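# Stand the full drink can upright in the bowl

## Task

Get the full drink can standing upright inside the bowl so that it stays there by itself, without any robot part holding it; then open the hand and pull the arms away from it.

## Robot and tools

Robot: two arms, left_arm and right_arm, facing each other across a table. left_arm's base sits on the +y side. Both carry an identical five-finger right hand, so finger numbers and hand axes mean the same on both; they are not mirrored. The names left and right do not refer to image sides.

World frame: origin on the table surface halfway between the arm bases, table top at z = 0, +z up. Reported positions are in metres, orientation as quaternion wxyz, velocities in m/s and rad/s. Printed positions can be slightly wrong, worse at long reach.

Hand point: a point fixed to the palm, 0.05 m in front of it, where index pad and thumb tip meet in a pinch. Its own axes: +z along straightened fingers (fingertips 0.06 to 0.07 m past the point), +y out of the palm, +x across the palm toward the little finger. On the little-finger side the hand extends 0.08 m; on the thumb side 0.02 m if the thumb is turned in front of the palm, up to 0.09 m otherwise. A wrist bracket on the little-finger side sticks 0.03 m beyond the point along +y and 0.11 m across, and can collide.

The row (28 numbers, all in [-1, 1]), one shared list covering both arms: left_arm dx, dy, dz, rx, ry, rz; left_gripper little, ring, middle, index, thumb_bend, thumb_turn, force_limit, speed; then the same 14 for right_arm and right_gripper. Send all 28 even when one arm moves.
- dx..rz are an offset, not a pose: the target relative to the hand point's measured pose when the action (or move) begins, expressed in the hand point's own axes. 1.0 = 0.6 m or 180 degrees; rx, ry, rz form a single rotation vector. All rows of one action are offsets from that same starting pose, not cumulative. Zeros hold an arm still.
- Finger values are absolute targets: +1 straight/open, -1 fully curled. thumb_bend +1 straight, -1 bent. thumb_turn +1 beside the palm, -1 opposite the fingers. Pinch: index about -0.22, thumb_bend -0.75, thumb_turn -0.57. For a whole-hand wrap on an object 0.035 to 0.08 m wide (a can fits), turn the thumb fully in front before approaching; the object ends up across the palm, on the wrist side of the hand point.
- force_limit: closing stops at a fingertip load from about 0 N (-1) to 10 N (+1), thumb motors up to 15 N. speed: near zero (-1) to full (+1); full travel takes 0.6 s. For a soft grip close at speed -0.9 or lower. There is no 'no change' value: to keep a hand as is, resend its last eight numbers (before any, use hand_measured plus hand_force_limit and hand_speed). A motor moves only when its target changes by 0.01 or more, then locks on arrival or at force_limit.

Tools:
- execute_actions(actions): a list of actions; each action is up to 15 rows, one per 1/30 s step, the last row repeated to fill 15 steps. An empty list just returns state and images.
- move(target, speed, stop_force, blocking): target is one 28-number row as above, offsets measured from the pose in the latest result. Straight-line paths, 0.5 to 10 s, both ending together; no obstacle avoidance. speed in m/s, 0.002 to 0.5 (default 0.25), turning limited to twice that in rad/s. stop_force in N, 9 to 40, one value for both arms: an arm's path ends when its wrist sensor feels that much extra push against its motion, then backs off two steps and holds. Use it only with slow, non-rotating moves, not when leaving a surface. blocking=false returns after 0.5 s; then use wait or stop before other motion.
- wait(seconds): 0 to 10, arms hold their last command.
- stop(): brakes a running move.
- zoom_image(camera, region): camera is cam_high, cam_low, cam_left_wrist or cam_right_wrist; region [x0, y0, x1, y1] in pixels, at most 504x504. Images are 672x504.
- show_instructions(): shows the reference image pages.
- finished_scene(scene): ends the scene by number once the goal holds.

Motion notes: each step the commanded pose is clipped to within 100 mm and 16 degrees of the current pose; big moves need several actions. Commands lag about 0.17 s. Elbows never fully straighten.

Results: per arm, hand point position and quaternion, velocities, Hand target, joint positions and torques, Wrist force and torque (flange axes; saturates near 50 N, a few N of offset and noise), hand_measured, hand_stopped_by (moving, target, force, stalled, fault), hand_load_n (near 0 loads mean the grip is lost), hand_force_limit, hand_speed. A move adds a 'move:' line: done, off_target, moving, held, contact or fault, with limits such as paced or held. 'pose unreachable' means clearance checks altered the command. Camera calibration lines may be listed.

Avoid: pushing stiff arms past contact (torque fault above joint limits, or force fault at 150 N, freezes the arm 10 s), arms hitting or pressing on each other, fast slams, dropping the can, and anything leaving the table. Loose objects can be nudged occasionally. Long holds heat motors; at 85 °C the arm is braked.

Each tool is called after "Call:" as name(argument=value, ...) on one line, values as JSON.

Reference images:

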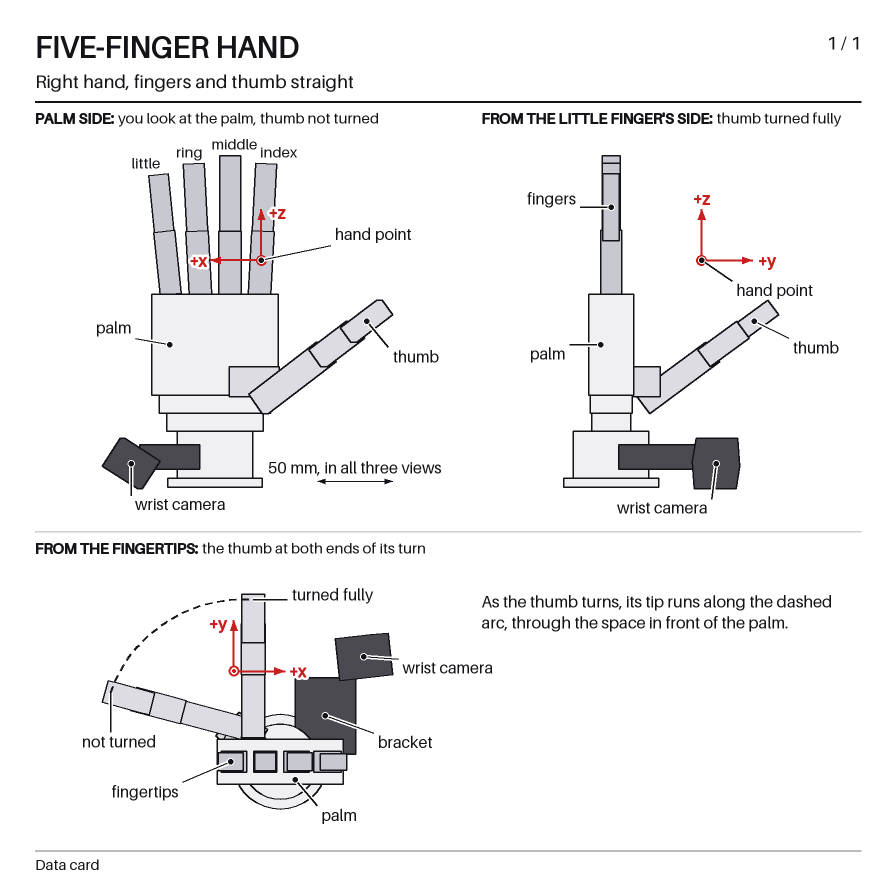

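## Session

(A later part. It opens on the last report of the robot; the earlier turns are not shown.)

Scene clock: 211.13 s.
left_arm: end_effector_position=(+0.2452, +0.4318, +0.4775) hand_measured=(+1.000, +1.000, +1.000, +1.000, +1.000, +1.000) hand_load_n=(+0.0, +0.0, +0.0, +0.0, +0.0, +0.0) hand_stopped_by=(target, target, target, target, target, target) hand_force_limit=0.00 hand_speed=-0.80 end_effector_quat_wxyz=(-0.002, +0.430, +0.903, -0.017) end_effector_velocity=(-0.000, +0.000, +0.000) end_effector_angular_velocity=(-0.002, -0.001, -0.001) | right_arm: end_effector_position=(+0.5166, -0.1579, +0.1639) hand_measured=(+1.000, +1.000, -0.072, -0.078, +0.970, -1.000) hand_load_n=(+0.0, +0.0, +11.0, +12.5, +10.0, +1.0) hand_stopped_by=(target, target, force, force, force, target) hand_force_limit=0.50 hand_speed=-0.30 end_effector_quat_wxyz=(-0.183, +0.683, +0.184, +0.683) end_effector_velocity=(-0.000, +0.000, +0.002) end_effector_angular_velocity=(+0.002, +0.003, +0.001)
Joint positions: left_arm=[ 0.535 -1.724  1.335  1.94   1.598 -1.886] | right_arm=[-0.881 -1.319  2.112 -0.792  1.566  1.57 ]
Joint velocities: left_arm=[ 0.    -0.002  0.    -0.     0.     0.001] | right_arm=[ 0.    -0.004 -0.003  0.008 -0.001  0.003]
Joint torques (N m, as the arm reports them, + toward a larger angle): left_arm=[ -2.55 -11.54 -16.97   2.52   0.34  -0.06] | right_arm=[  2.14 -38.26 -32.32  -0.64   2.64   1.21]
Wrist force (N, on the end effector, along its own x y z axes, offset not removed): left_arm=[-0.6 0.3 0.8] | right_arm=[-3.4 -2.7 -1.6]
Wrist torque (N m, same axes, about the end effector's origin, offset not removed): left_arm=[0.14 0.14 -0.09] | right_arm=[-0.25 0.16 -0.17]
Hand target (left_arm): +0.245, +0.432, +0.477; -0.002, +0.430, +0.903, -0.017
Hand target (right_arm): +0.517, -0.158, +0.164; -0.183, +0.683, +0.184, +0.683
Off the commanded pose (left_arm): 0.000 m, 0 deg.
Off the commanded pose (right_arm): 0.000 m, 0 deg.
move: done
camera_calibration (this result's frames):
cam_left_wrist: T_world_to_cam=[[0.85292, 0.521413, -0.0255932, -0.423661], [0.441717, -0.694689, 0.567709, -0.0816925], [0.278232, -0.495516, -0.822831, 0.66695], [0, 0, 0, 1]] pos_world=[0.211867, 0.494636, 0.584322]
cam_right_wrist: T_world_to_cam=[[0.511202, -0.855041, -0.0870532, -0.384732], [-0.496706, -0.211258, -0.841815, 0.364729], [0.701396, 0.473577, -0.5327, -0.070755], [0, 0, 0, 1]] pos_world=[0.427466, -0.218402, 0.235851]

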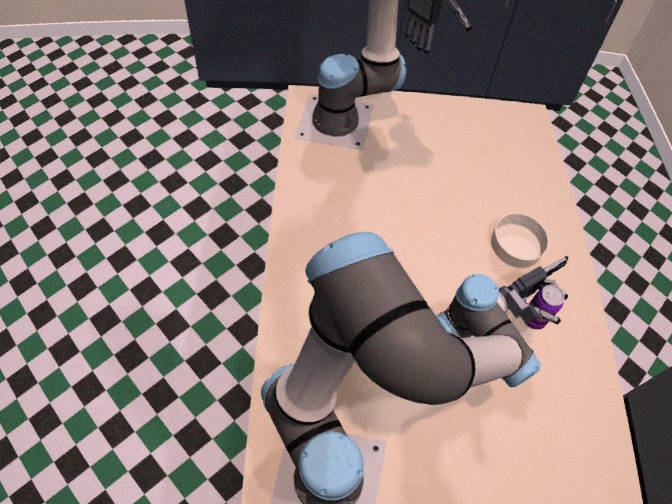

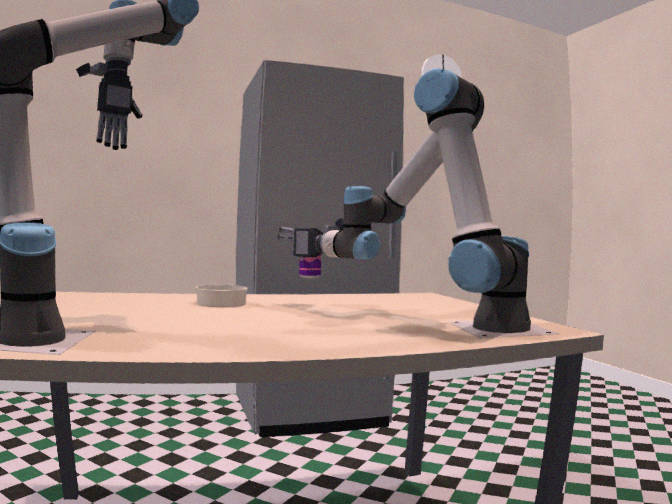

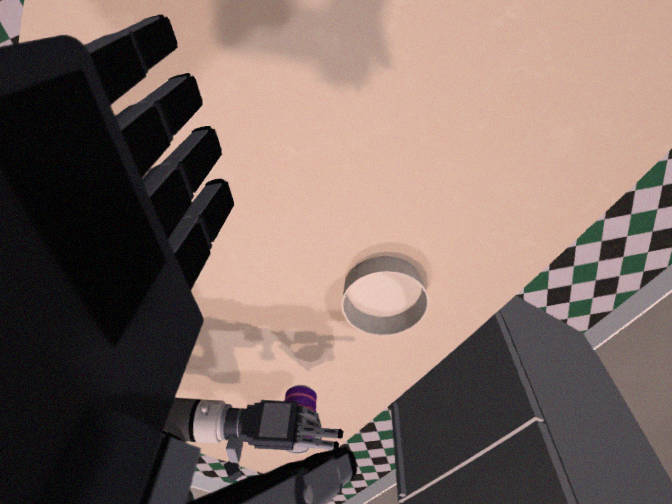

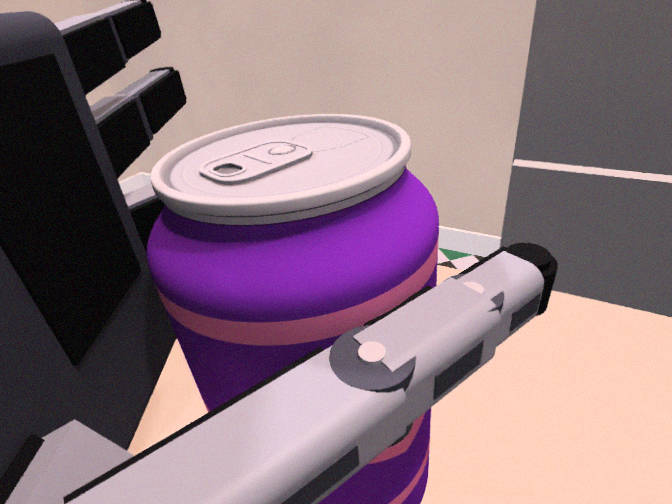

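Call:
move(target=[0,0,0,0,0,0,1,1,1,1,1,1,0,-0.8, 0,-0.359,0.2515,0,0,0,1,1,-1,-1,-1,-1,0.5,-0.3], speed=0.25)

Scene clock: 215.63 s.
left_arm: end_effector_position=(+0.2452, +0.4318, +0.4775) hand_measured=(+1.000, +1.000, +1.000, +1.000, +1.000, +1.000) hand_load_n=(+0.0, +0.0, +0.0, +0.0, +0.0, +0.0) hand_stopped_by=(target, target, target, target, target, target) hand_force_limit=0.00 hand_speed=-0.80 end_effector_quat_wxyz=(-0.002, +0.430, +0.903, -0.017) end_effector_velocity=(+0.000, -0.000, -0.000) end_effector_angular_velocity=(+0.001, +0.000, -0.000) | right_arm: end_effector_position=(+0.5392, +0.1039, +0.1633) hand_measured=(+1.000, +1.000, -0.072, -0.078, +0.970, -1.000) hand_load_n=(+0.0, +0.0, +11.0, +12.5, +10.0, +1.0) hand_stopped_by=(target, target, force, force, force, target) hand_force_limit=0.50 hand_speed=-0.30 end_effector_quat_wxyz=(-0.183, +0.683, +0.184, +0.682) end_effector_velocity=(+0.000, +0.003, -0.001) end_effector_angular_velocity=(-0.003, +0.001, +0.000)
Joint positions: left_arm=[ 0.535 -1.724  1.335  1.94   1.598 -1.886] | right_arm=[-0.511 -0.858  1.363 -0.504  1.936  1.571]
Joint velocities: left_arm=[ 0.     0.001 -0.    -0.    -0.     0.001] | right_arm=[ 0.003  0.007 -0.012  0.008  0.002 -0.001]
Joint torques (N m, as the arm reports them, + toward a larger angle): left_arm=[ -2.03 -10.1  -16.06   2.61   0.09  -0.05] | right_arm=[  7.93 -46.93 -35.34  -0.76   2.54   1.17]
Wrist force (N, on the end effector, along its own x y z axes, offset not removed): left_arm=[-1.4 0.7 3.1] | right_arm=[-2.7 -2.0 1.2]
Wrist torque (N m, same axes, about the end effector's origin, offset not removed): left_arm=[0.09 0.25 -0.18] | right_arm=[-0.21 -0.06 0.04]
Hand target (left_arm): +0.245, +0.432, +0.477; -0.002, +0.430, +0.903, -0.017
Hand target (right_arm): +0.539, +0.104, +0.163; -0.183, +0.683, +0.184, +0.682
Off the commanded pose (left_arm): 0.000 m, 0 deg.
Off the commanded pose (right_arm): 0.000 m, 0 deg.
move: done
camera_calibration (this result's frames):
cam_left_wrist: T_world_to_cam=[[0.852921, 0.521413, -0.0255931, -0.42366], [0.441717, -0.694689, 0.567709, -0.0816924], [0.278232, -0.495516, -0.822831, 0.66695], [0, 0, 0, 1]] pos_world=[0.211867, 0.494636, 0.584322]
cam_right_wrist: T_world_to_cam=[[0.511357, -0.854893, -0.0875906, -0.172489], [-0.496846, -0.21094, -0.841813, 0.430778], [0.701184, 0.473986, -0.532615, -0.210853], [0, 0, 0, 1]] pos_world=[0.45008, 0.0433501, 0.235222]

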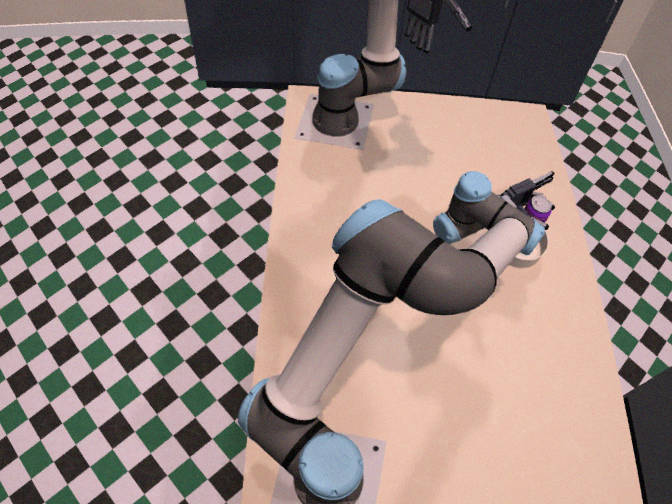

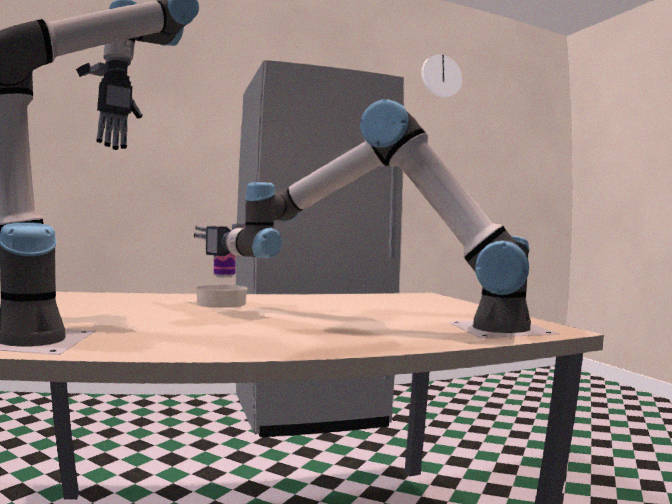

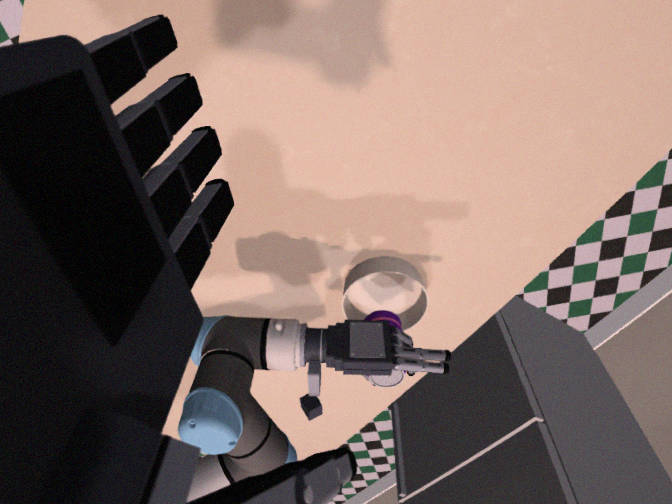

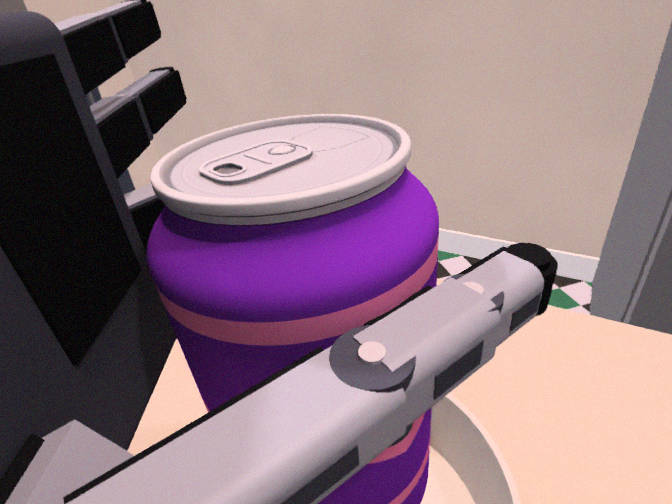

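Call:
zoom_image(camera="cam_low", region=[170, 210, 310, 320])

Call:
zoom_image(camera="cam_left_wrist", region=[280, 240, 480, 420])

Call:
zoom_image(camera="cam_high", region=[470, 160, 590, 280])

Region (170, 210, 310, 320) of cam_low's 672x504 image, scaled by 3.600, with more detail than that image has; it fills the top 396 rows of this view, and the rest is white.

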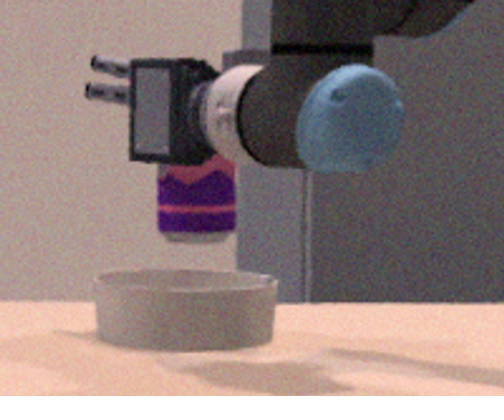

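Region (280, 240, 480, 420) of cam_left_wrist's 672x504 image, scaled by 2.520, with more detail than that image has; it fills the top 454 rows of this view, and the rest is white.

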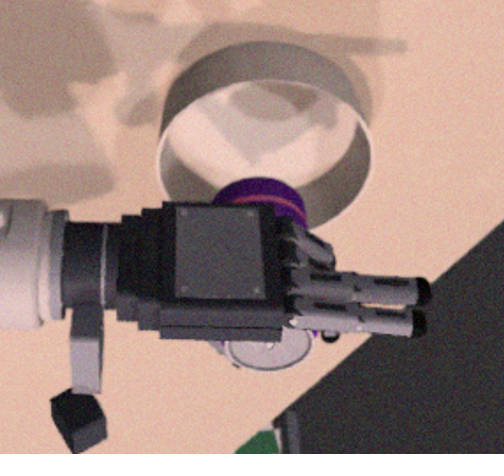

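Region (470, 160, 590, 280) of cam_high's 672x504 image, scaled by 4.200, with more detail than that image has.

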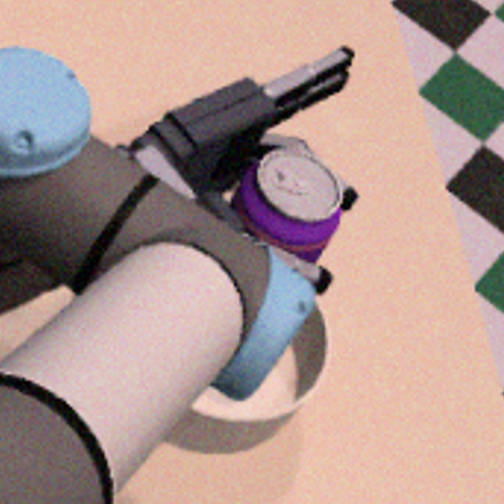

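Call:
move(target=[0,0,0,0,0,0,1,1,1,1,1,1,0,-0.8, -0.1172,-0.006,0.013,0,0,0,1,1,-1,-1,-1,-1,0.5,-0.3], speed=0.12)

Call:
move(target=[0,0,0,0,0,0,1,1,1,1,1,1,0,-0.8, -0.025,0,0,0,0,0,1,1,-1,-1,-1,-1,0.5,-0.3], speed=0.006, stop_force=9)

Scene clock: 235.23 s.
left_arm: end_effector_position=(+0.2452, +0.4318, +0.4775) hand_measured=(+1.000, +1.000, +1.000, +1.000, +1.000, +1.000) hand_load_n=(+0.0, +0.0, +0.0, +0.0, +0.0, +0.0) hand_stopped_by=(target, target, target, target, target, target) hand_force_limit=0.00 hand_speed=-0.80 end_effector_quat_wxyz=(-0.002, +0.430, +0.903, -0.017) end_effector_velocity=(+0.000, +0.001, -0.000) end_effector_angular_velocity=(+0.002, -0.000, +0.001) | right_arm: end_effector_position=(+0.5440, +0.1108, +0.0931) hand_measured=(+1.000, +1.000, -0.072, -0.078, +0.970, -1.000) hand_load_n=(+0.0, +0.0, +11.0, +12.5, +10.0, +1.0) hand_stopped_by=(target, target, force, force, force, target) hand_force_limit=0.50 hand_speed=-0.30 end_effector_quat_wxyz=(-0.183, +0.683, +0.184, +0.682) end_effector_velocity=(+0.001, +0.000, -0.002) end_effector_angular_velocity=(-0.001, -0.000, +0.000)
Joint positions: left_arm=[ 0.535 -1.724  1.335  1.94   1.598 -1.886] | right_arm=[-0.51  -0.751  1.372 -0.62   1.937  1.571]
Joint velocities: left_arm=[ 0.001 -0.     0.001  0.    -0.001  0.   ] | right_arm=[-0.     0.005 -0.002 -0.003 -0.001 -0.001]
Joint torques (N m, as the arm reports them, + toward a larger angle): left_arm=[ -2.89 -11.   -15.74   2.6    0.31  -0.11] | right_arm=[  8.93 -49.61 -33.95  -3.17   2.6   -1.67]
Wrist force (N, on the end effector, along its own x y z axes, offset not removed): left_arm=[-1.4 1.5 3.2] | right_arm=[-4.0 -0.3 0.8]
Wrist torque (N m, same axes, about the end effector's origin, offset not removed): left_arm=[0.12 0.32 -0.14] | right_arm=[0.24 0.15 -0.01]
Hand target (left_arm): +0.245, +0.432, +0.477; -0.002, +0.430, +0.903, -0.017
Hand target (right_arm): +0.544, +0.111, +0.093; -0.183, +0.683, +0.184, +0.682
Off the commanded pose (left_arm): 0.000 m, 0 deg.
Off the commanded pose (right_arm): 0.000 m, 0 deg.
move: done
camera_calibration (this result's frames):
cam_left_wrist: T_world_to_cam=[[0.852921, 0.521413, -0.0255932, -0.42366], [0.441717, -0.694689, 0.567709, -0.0816923], [0.278232, -0.495516, -0.822831, 0.66695], [0, 0, 0, 1]] pos_world=[0.211867, 0.494636, 0.584322]
cam_right_wrist: T_world_to_cam=[[0.511352, -0.854896, -0.0875892, -0.17523], [-0.496913, -0.210982, -0.841763, 0.375578], [0.70114, 0.473961, -0.532695, -0.25477], [0, 0, 0, 1]] pos_world=[0.454863, 0.0501878, 0.165085]

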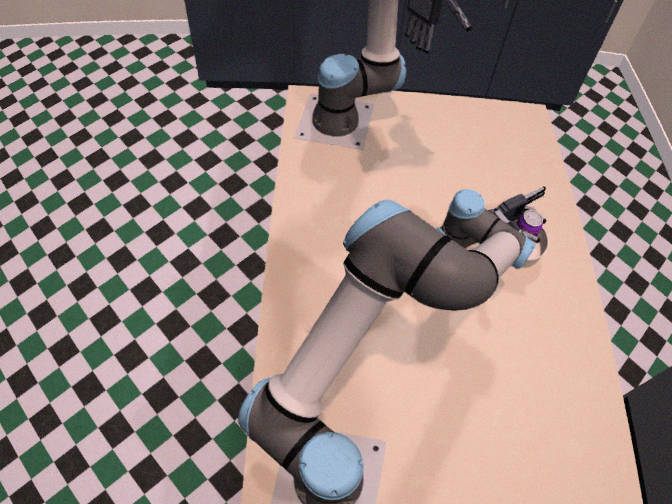

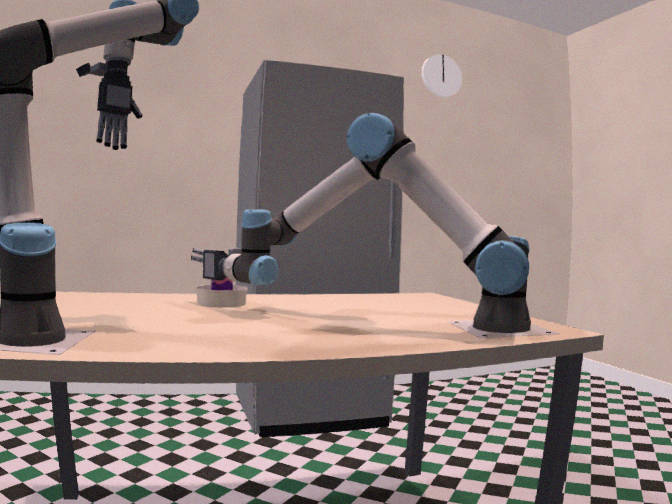

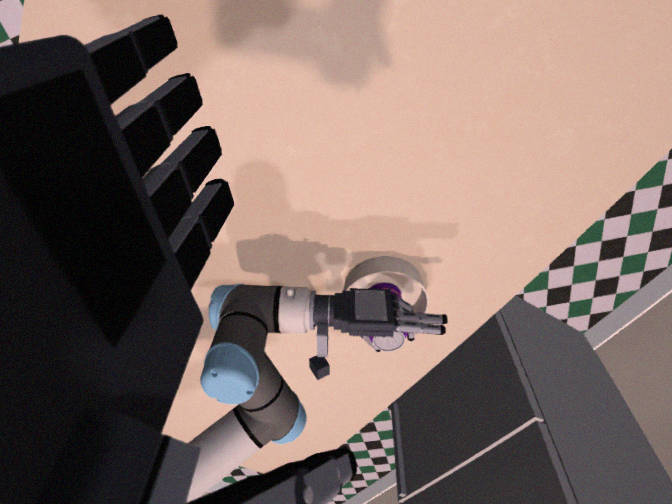

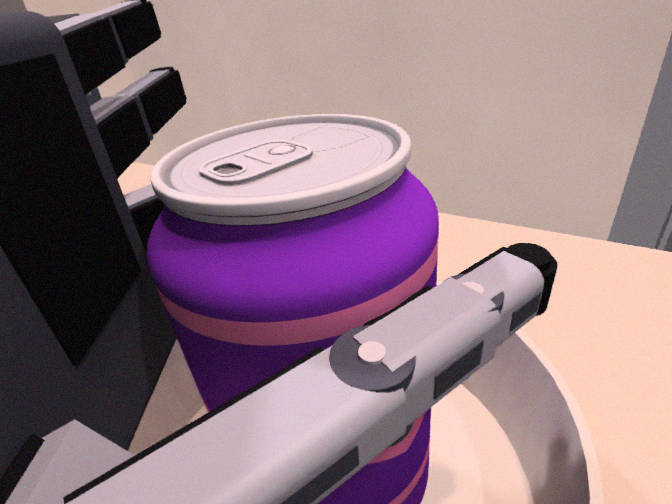

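Scene clock: 237.13 s.
left_arm: end_effector_position=(+0.2452, +0.4318, +0.4775) hand_measured=(+1.000, +1.000, +1.000, +1.000, +1.000, +1.000) hand_load_n=(+0.0, +0.0, +0.0, +0.0, +0.0, +0.0) hand_stopped_by=(target, target, target, target, target, target) hand_force_limit=0.00 hand_speed=-0.80 end_effector_quat_wxyz=(-0.002, +0.430, +0.903, -0.017) end_effector_velocity=(+0.000, +0.001, -0.000) end_effector_angular_velocity=(+0.001, -0.000, +0.003) | right_arm: end_effector_position=(+0.5440, +0.1108, +0.0841) hand_measured=(+1.000, +1.000, -0.072, -0.078, +0.970, -1.000) hand_load_n=(+0.0, +0.0, +11.0, +12.0, +10.5, -2.0) hand_stopped_by=(target, target, force, force, force, target) hand_force_limit=0.50 hand_speed=-0.30 end_effector_quat_wxyz=(-0.183, +0.683, +0.184, +0.683) end_effector_velocity=(-0.001, +0.001, +0.001) end_effector_angular_velocity=(-0.000, +0.002, +0.003)
Joint positions: left_arm=[ 0.535 -1.724  1.335  1.94   1.598 -1.886] | right_arm=[-0.51  -0.738  1.375 -0.637  1.937  1.571]
Joint velocities: left_arm=[ 0.001 -0.001  0.002 -0.    -0.001 -0.001] | right_arm=[ 0.001 -0.002 -0.     0.005 -0.002  0.002]
Joint torques (N m, as the arm reports them, + toward a larger angle): left_arm=[ -2.18 -10.28 -15.64   2.57   0.22  -0.15] | right_arm=[  8.69 -53.1   -8.38   1.89   1.78   0.01]
Wrist force (N, on the end effector, along its own x y z axes, offset not removed): left_arm=[-0.8 2.2 1.3] | right_arm=[8.6 4.9 0.4]
Wrist torque (N m, same axes, about the end effector's origin, offset not removed): left_arm=[0.28 0.19 -0.10] | right_arm=[0.59 0.07 0.20]
Hand target (left_arm): +0.245, +0.432, +0.477; -0.002, +0.430, +0.903, -0.017
Hand target (right_arm): +0.544, +0.111, +0.084; -0.183, +0.683, +0.184, +0.683
Off the commanded pose (left_arm): 0.000 m, 0 deg.
Off the commanded pose (right_arm): 0.006 m, 0 deg.
move: contact (right_arm)
camera_calibration (this result's frames):
cam_left_wrist: T_world_to_cam=[[0.85292, 0.521413, -0.0255931, -0.423661], [0.441717, -0.694689, 0.567709, -0.0816924], [0.278232, -0.495516, -0.822831, 0.66695], [0, 0, 0, 1]] pos_world=[0.211867, 0.494636, 0.584322]
cam_right_wrist: T_world_to_cam=[[0.511324, -0.854904, -0.087678, -0.175995], [-0.496766, -0.210775, -0.841901, 0.367934], [0.701264, 0.47404, -0.532461, -0.259671], [0, 0, 0, 1]] pos_world=[0.454865, 0.0501864, 0.156069]

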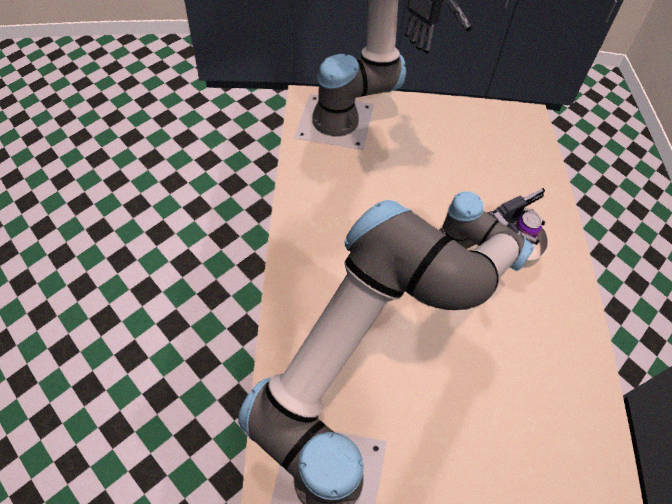

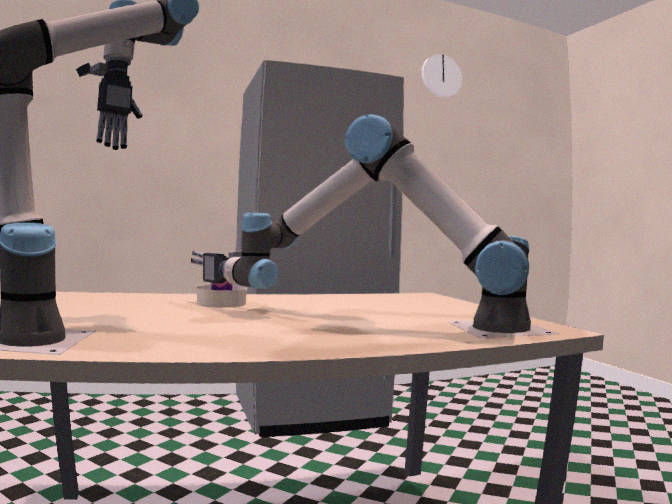

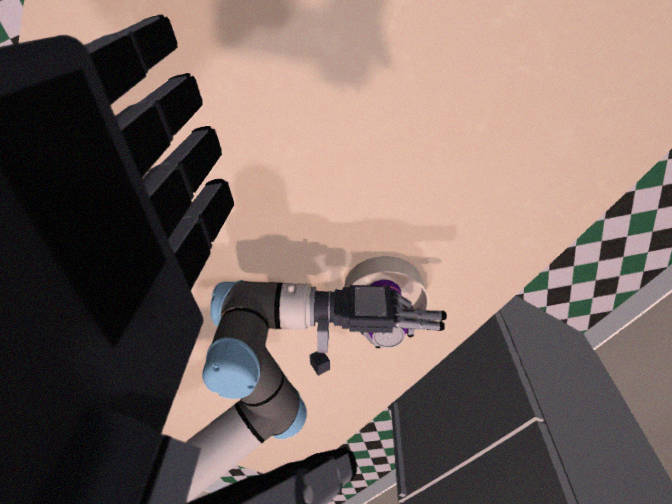

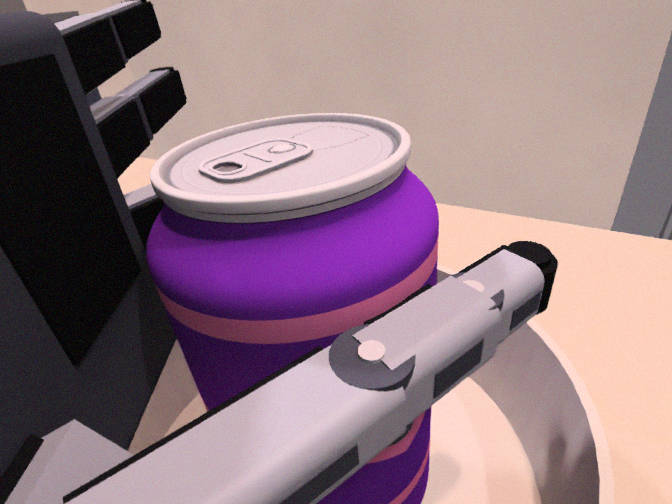

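Call:
execute_actions(actions=[[[0,0,0,0,0,0,1,1,1,1,1,1,0,-0.8, 0.001,0,0,0,0,0,1,1,1,1,1,-1,0.5,0.5]]])

Call:
move(target=[0,0,0,0,0,0,1,1,1,1,1,1,0,-0.8, 0.12,-0.015,-0.2,0,0,0,1,1,1,1,1,-1,0.5,0.5], speed=0.2)

Scene clock: 244.10 s.
left_arm: end_effector_position=(+0.2452, +0.4318, +0.4775) hand_measured=(+1.000, +1.000, +1.000, +1.000, +1.000, +1.000) hand_load_n=(+0.0, +0.0, +0.0, +0.0, +0.0, +0.0) hand_stopped_by=(target, target, target, target, target, target) hand_force_limit=0.00 hand_speed=-0.80 end_effector_quat_wxyz=(-0.002, +0.430, +0.903, -0.017) end_effector_velocity=(+0.000, -0.000, -0.000) end_effector_angular_velocity=(+0.000, +0.000, +0.001) | right_arm: end_effector_position=(+0.5440, +0.1108, +0.0847) hand_measured=(+1.000, +1.000, +0.918, +0.912, +1.000, -1.000) hand_load_n=(+0.0, +0.0, +0.5, +0.5, +0.0, +0.5) hand_stopped_by=(target, target, moving, moving, target, target) hand_force_limit=0.50 hand_speed=0.50 end_effector_quat_wxyz=(-0.183, +0.683, +0.184, +0.683) end_effector_velocity=(+0.000, -0.000, -0.001) end_effector_angular_velocity=(+0.000, +0.001, -0.000)
Joint positions: left_arm=[ 0.535 -1.724  1.335  1.94   1.598 -1.886] | right_arm=[-0.51  -0.739  1.375 -0.636  1.937  1.571]
Joint velocities: left_arm=[-0.     0.     0.001 -0.001  0.    -0.001] | right_arm=[ 0.     0.001 -0.     0.     0.     0.001]
Joint torques (N m, as the arm reports them, + toward a larger angle): left_arm=[ -2.22 -11.05 -16.03   2.67   0.26  -0.04] | right_arm=[  7.51 -62.41 -32.63   0.01  -1.07  -0.29]
Wrist force (N, on the end effector, along its own x y z axes, offset not removed): left_arm=[0.4 1.5 2.5] | right_arm=[0.3 -2.1 0.1]
Wrist torque (N m, same axes, about the end effector's origin, offset not removed): left_arm=[0.24 0.08 0.00] | right_arm=[-0.31 -0.14 0.07]
Hand target (left_arm): +0.245, +0.432, +0.477; -0.002, +0.430, +0.903, -0.017
Hand target (right_arm): +0.544, +0.111, +0.085; -0.183, +0.683, +0.184, +0.683
Off the commanded pose (left_arm): 0.000 m, 0 deg.
Off the commanded pose (right_arm): 0.000 m, 0 deg.
Step readings (end_effector_position):
0: left_arm (+0.2452, +0.4318, +0.4775) | right_arm (+0.5440, +0.1108, +0.0844)
1: left_arm (+0.2452, +0.4318, +0.4775) | right_arm (+0.5440, +0.1108, +0.0844)
2: left_arm (+0.2452, +0.4318, +0.4775) | right_arm (+0.5440, +0.1108, +0.0844)
4: left_arm (+0.2452, +0.4318, +0.4775) | right_arm (+0.5440, +0.1108, +0.0845)
8: left_arm (+0.2452, +0.4318, +0.4775) | right_arm (+0.5440, +0.1108, +0.0846)
15: end_effector_position above
camera_calibration (this result's frames):
cam_left_wrist: T_world_to_cam=[[0.85292, 0.521413, -0.0255932, -0.42366], [0.441717, -0.694689, 0.567709, -0.0816924], [0.278232, -0.495516, -0.822831, 0.66695], [0, 0, 0, 1]] pos_world=[0.211867, 0.494636, 0.584322]
cam_right_wrist: T_world_to_cam=[[0.511327, -0.854903, -0.0876729, -0.175943], [-0.496773, -0.210787, -0.841894, 0.368429], [0.701257, 0.474036, -0.532473, -0.25935], [0, 0, 0, 1]] pos_world=[0.454862, 0.0501868, 0.156656]

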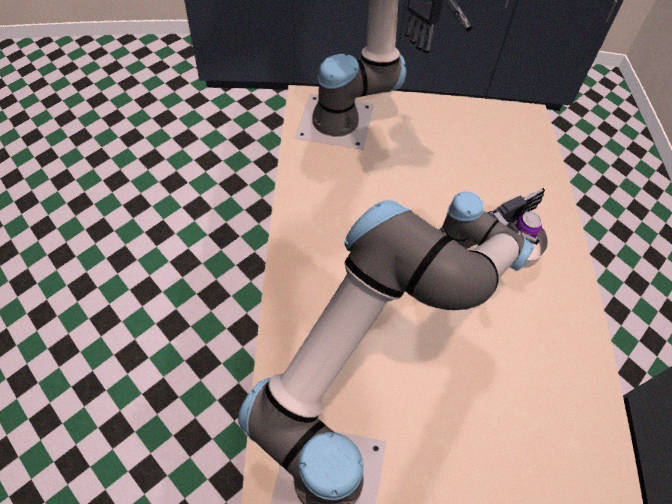

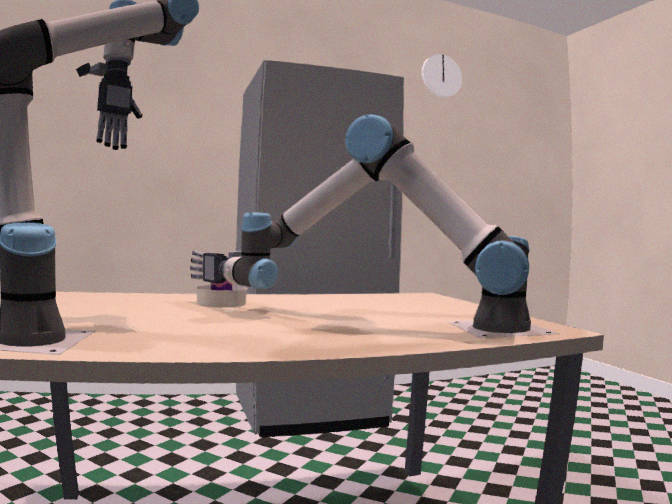

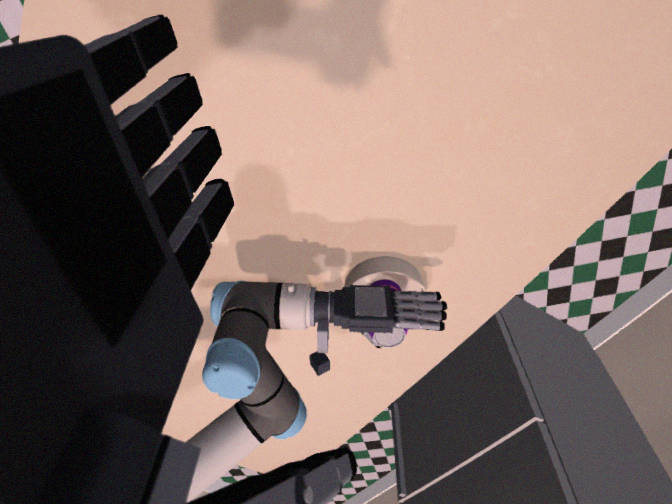

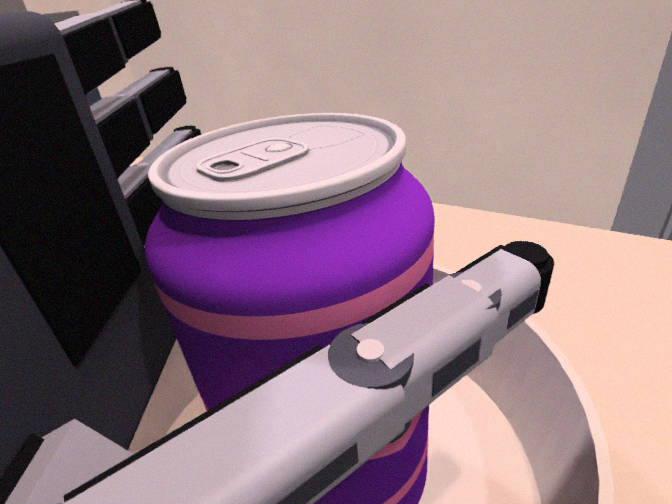

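Scene clock: 245.40 s.
left_arm: end_effector_position=(+0.2452, +0.4318, +0.4775) hand_measured=(+1.000, +1.000, +1.000, +1.000, +1.000, +1.000) hand_load_n=(+0.0, +0.0, +0.0, +0.0, +0.0, +0.0) hand_stopped_by=(target, target, target, target, target, target) hand_force_limit=0.00 hand_speed=-0.80 end_effector_quat_wxyz=(-0.002, +0.430, +0.903, -0.017) end_effector_velocity=(-0.000, +0.000, +0.000) end_effector_angular_velocity=(-0.002, +0.000, +0.000) | right_arm: end_effector_position=(+0.4359, +0.0587, +0.1568) hand_measured=(+1.000, +1.000, +1.000, +1.000, +1.000, -1.000) hand_load_n=(+0.0, +0.0, +0.0, +0.0, +0.0, +0.0) hand_stopped_by=(target, target, target, target, target, target) hand_force_limit=0.50 hand_speed=0.50 end_effector_quat_wxyz=(-0.183, +0.683, +0.184, +0.682) end_effector_velocity=(-0.002, -0.001, +0.001) end_effector_angular_velocity=(-0.000, +0.000, -0.001)
Joint positions: left_arm=[ 0.535 -1.724  1.335  1.94   1.598 -1.886] | right_arm=[-0.413 -1.017  1.663 -0.645  2.034  1.571]
Joint velocities: left_arm=[-0.001 -0.001 -0.    -0.     0.001 -0.001] | right_arm=[ 0.002 -0.005  0.004  0.001  0.002  0.   ]
Joint torques (N m, as the arm reports them, + toward a larger angle): left_arm=[ -2.88 -11.03 -15.9    2.63   0.3    0.03] | right_arm=[  8.93 -51.28  -8.91  -0.05   2.55   0.78]
Wrist force (N, on the end effector, along its own x y z axes, offset not removed): left_arm=[-0.6 1.8 2.0] | right_arm=[-2.6 -2.3 2.4]
Wrist torque (N m, same axes, about the end effector's origin, offset not removed): left_arm=[0.29 0.21 -0.02] | right_arm=[-0.38 0.44 -0.24]
Hand target (left_arm): +0.245, +0.432, +0.477; -0.002, +0.430, +0.903, -0.017
Hand target (right_arm): +0.436, +0.059, +0.157; -0.183, +0.683, +0.184, +0.683
Off the commanded pose (left_arm): 0.000 m, 0 deg.
Off the commanded pose (right_arm): 0.000 m, 0 deg.
move: done
camera_calibration (this result's frames):
cam_left_wrist: T_world_to_cam=[[0.85292, 0.521413, -0.0255931, -0.423661], [0.441717, -0.694689, 0.567709, -0.0816925], [0.278232, -0.495516, -0.822831, 0.66695], [0, 0, 0, 1]] pos_world=[0.211867, 0.494636, 0.584322]
cam_right_wrist: T_world_to_cam=[[0.5113, -0.854903, -0.0878277, -0.158806], [-0.496895, -0.210697, -0.841845, 0.364536], [0.70119, 0.474077, -0.532526, -0.120456], [0, 0, 0, 1]] pos_world=[0.346796, -0.00185191, 0.228789]

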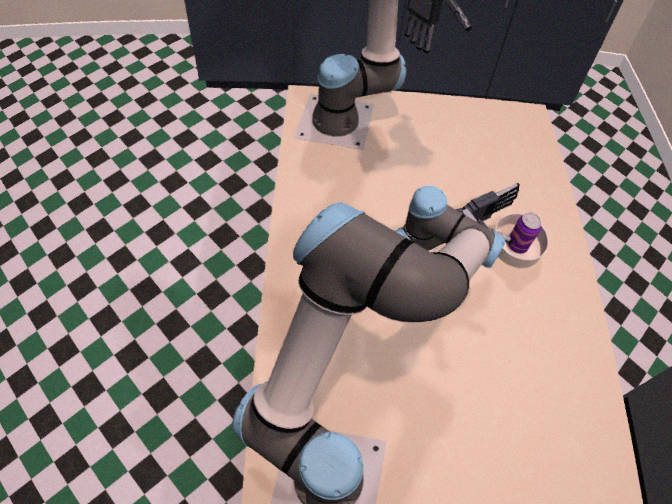

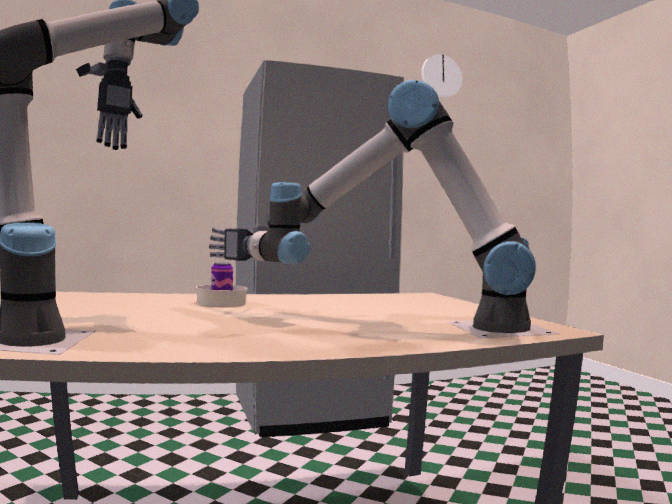

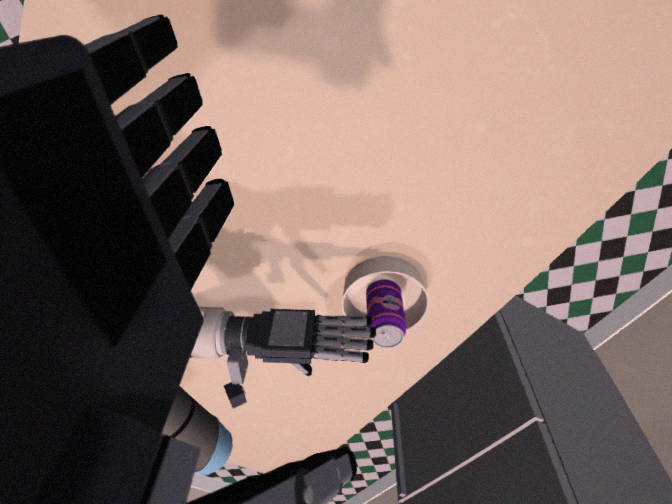

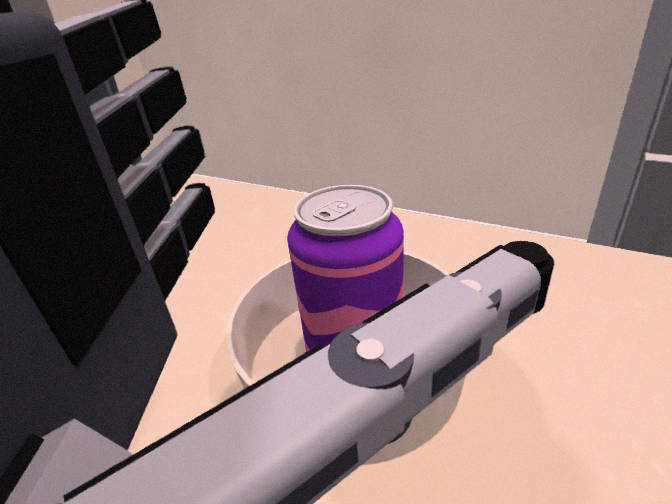

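Call:
move(target=[0,0,0,0,0,0,1,1,1,1,1,1,0,-0.8, 0.15,0.1,-0.2,0,0,0,1,1,1,1,1,-1,0.5,0.5], speed=0.3)

Scene clock: 249.60 s.
left_arm: end_effector_position=(+0.2452, +0.4318, +0.4775) hand_measured=(+1.000, +1.000, +1.000, +1.000, +1.000, +1.000) hand_load_n=(+0.0, +0.0, +0.0, +0.0, +0.0, +0.0) hand_stopped_by=(target, target, target, target, target, target) hand_force_limit=0.00 hand_speed=-0.80 end_effector_quat_wxyz=(-0.002, +0.430, +0.903, -0.017) end_effector_velocity=(-0.000, +0.001, +0.001) end_effector_angular_velocity=(-0.003, -0.001, +0.000) | right_arm: end_effector_position=(+0.3624, -0.0530, +0.2470) hand_measured=(+1.000, +1.000, +1.000, +1.000, +1.000, -1.000) hand_load_n=(+0.0, +0.0, +0.0, +0.0, +0.0, +0.0) hand_stopped_by=(target, target, target, target, target, target) hand_force_limit=0.50 hand_speed=0.50 end_effector_quat_wxyz=(-0.183, +0.683, +0.184, +0.683) end_effector_velocity=(-0.001, -0.002, +0.001) end_effector_angular_velocity=(-0.002, -0.001, +0.000)
Joint positions: left_arm=[ 0.535 -1.724  1.335  1.94   1.598 -1.886] | right_arm=[-0.413 -1.41   1.957 -0.546  2.035  1.571]
Joint velocities: left_arm=[-0.    -0.002 -0.001  0.     0.    -0.   ] | right_arm=[-0.001 -0.005  0.003  0.003 -0.001 -0.002]
Joint torques (N m, as the arm reports them, + toward a larger angle): left_arm=[ -2.52 -11.12 -15.48   2.52   0.06  -0.02] | right_arm=[  7.88 -35.8   -9.66   0.21  -2.     1.27]
Wrist force (N, on the end effector, along its own x y z axes, offset not removed): left_arm=[-0.8 1.9 2.6] | right_arm=[-0.1 -2.1 -2.6]
Wrist torque (N m, same axes, about the end effector's origin, offset not removed): left_arm=[0.23 0.15 -0.07] | right_arm=[-0.04 0.16 0.00]
Hand target (left_arm): +0.245, +0.432, +0.477; -0.002, +0.430, +0.903, -0.017
Hand target (right_arm): +0.362, -0.053, +0.247; -0.183, +0.683, +0.184, +0.682
Off the commanded pose (left_arm): 0.000 m, 0 deg.
Off the commanded pose (right_arm): 0.000 m, 0 deg.
move: done
camera_calibration (this result's frames):
cam_left_wrist: T_world_to_cam=[[0.852921, 0.521413, -0.0255931, -0.42366], [0.441717, -0.694689, 0.567709, -0.0816924], [0.278232, -0.495516, -0.822831, 0.66695], [0, 0, 0, 1]] pos_world=[0.211867, 0.494636, 0.584322]
cam_right_wrist: T_world_to_cam=[[0.511244, -0.854938, -0.0878097, -0.208781], [-0.496905, -0.210679, -0.841843, 0.380394], [0.701224, 0.47402, -0.532532, 0.0321231], [0, 0, 0, 1]] pos_world=[0.273232, -0.113581, 0.319006]

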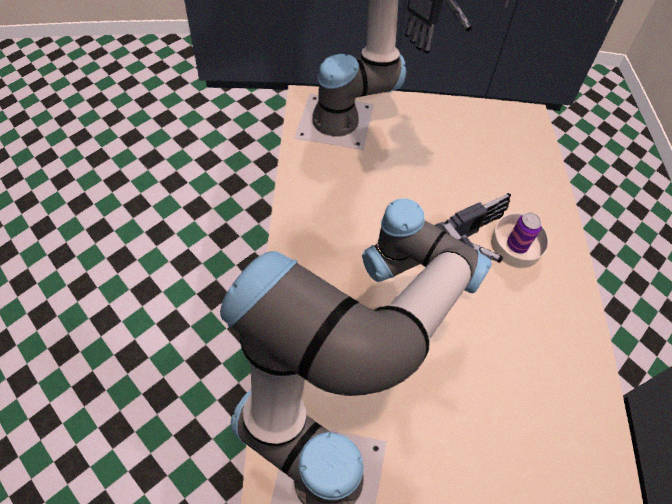

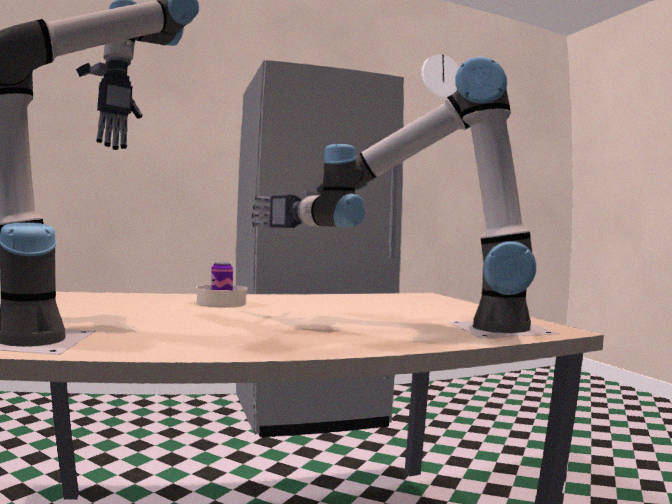

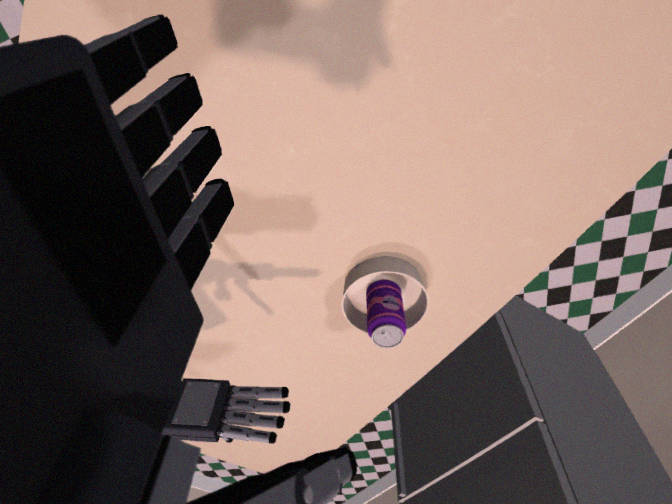

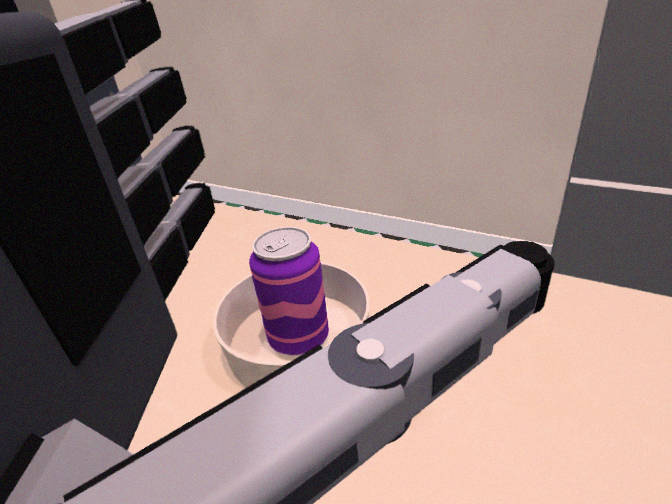

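The can stands upright in the bowl and the hand is clear.

Call:
finished_scene(scene=1)

The scene is finished: the task was done.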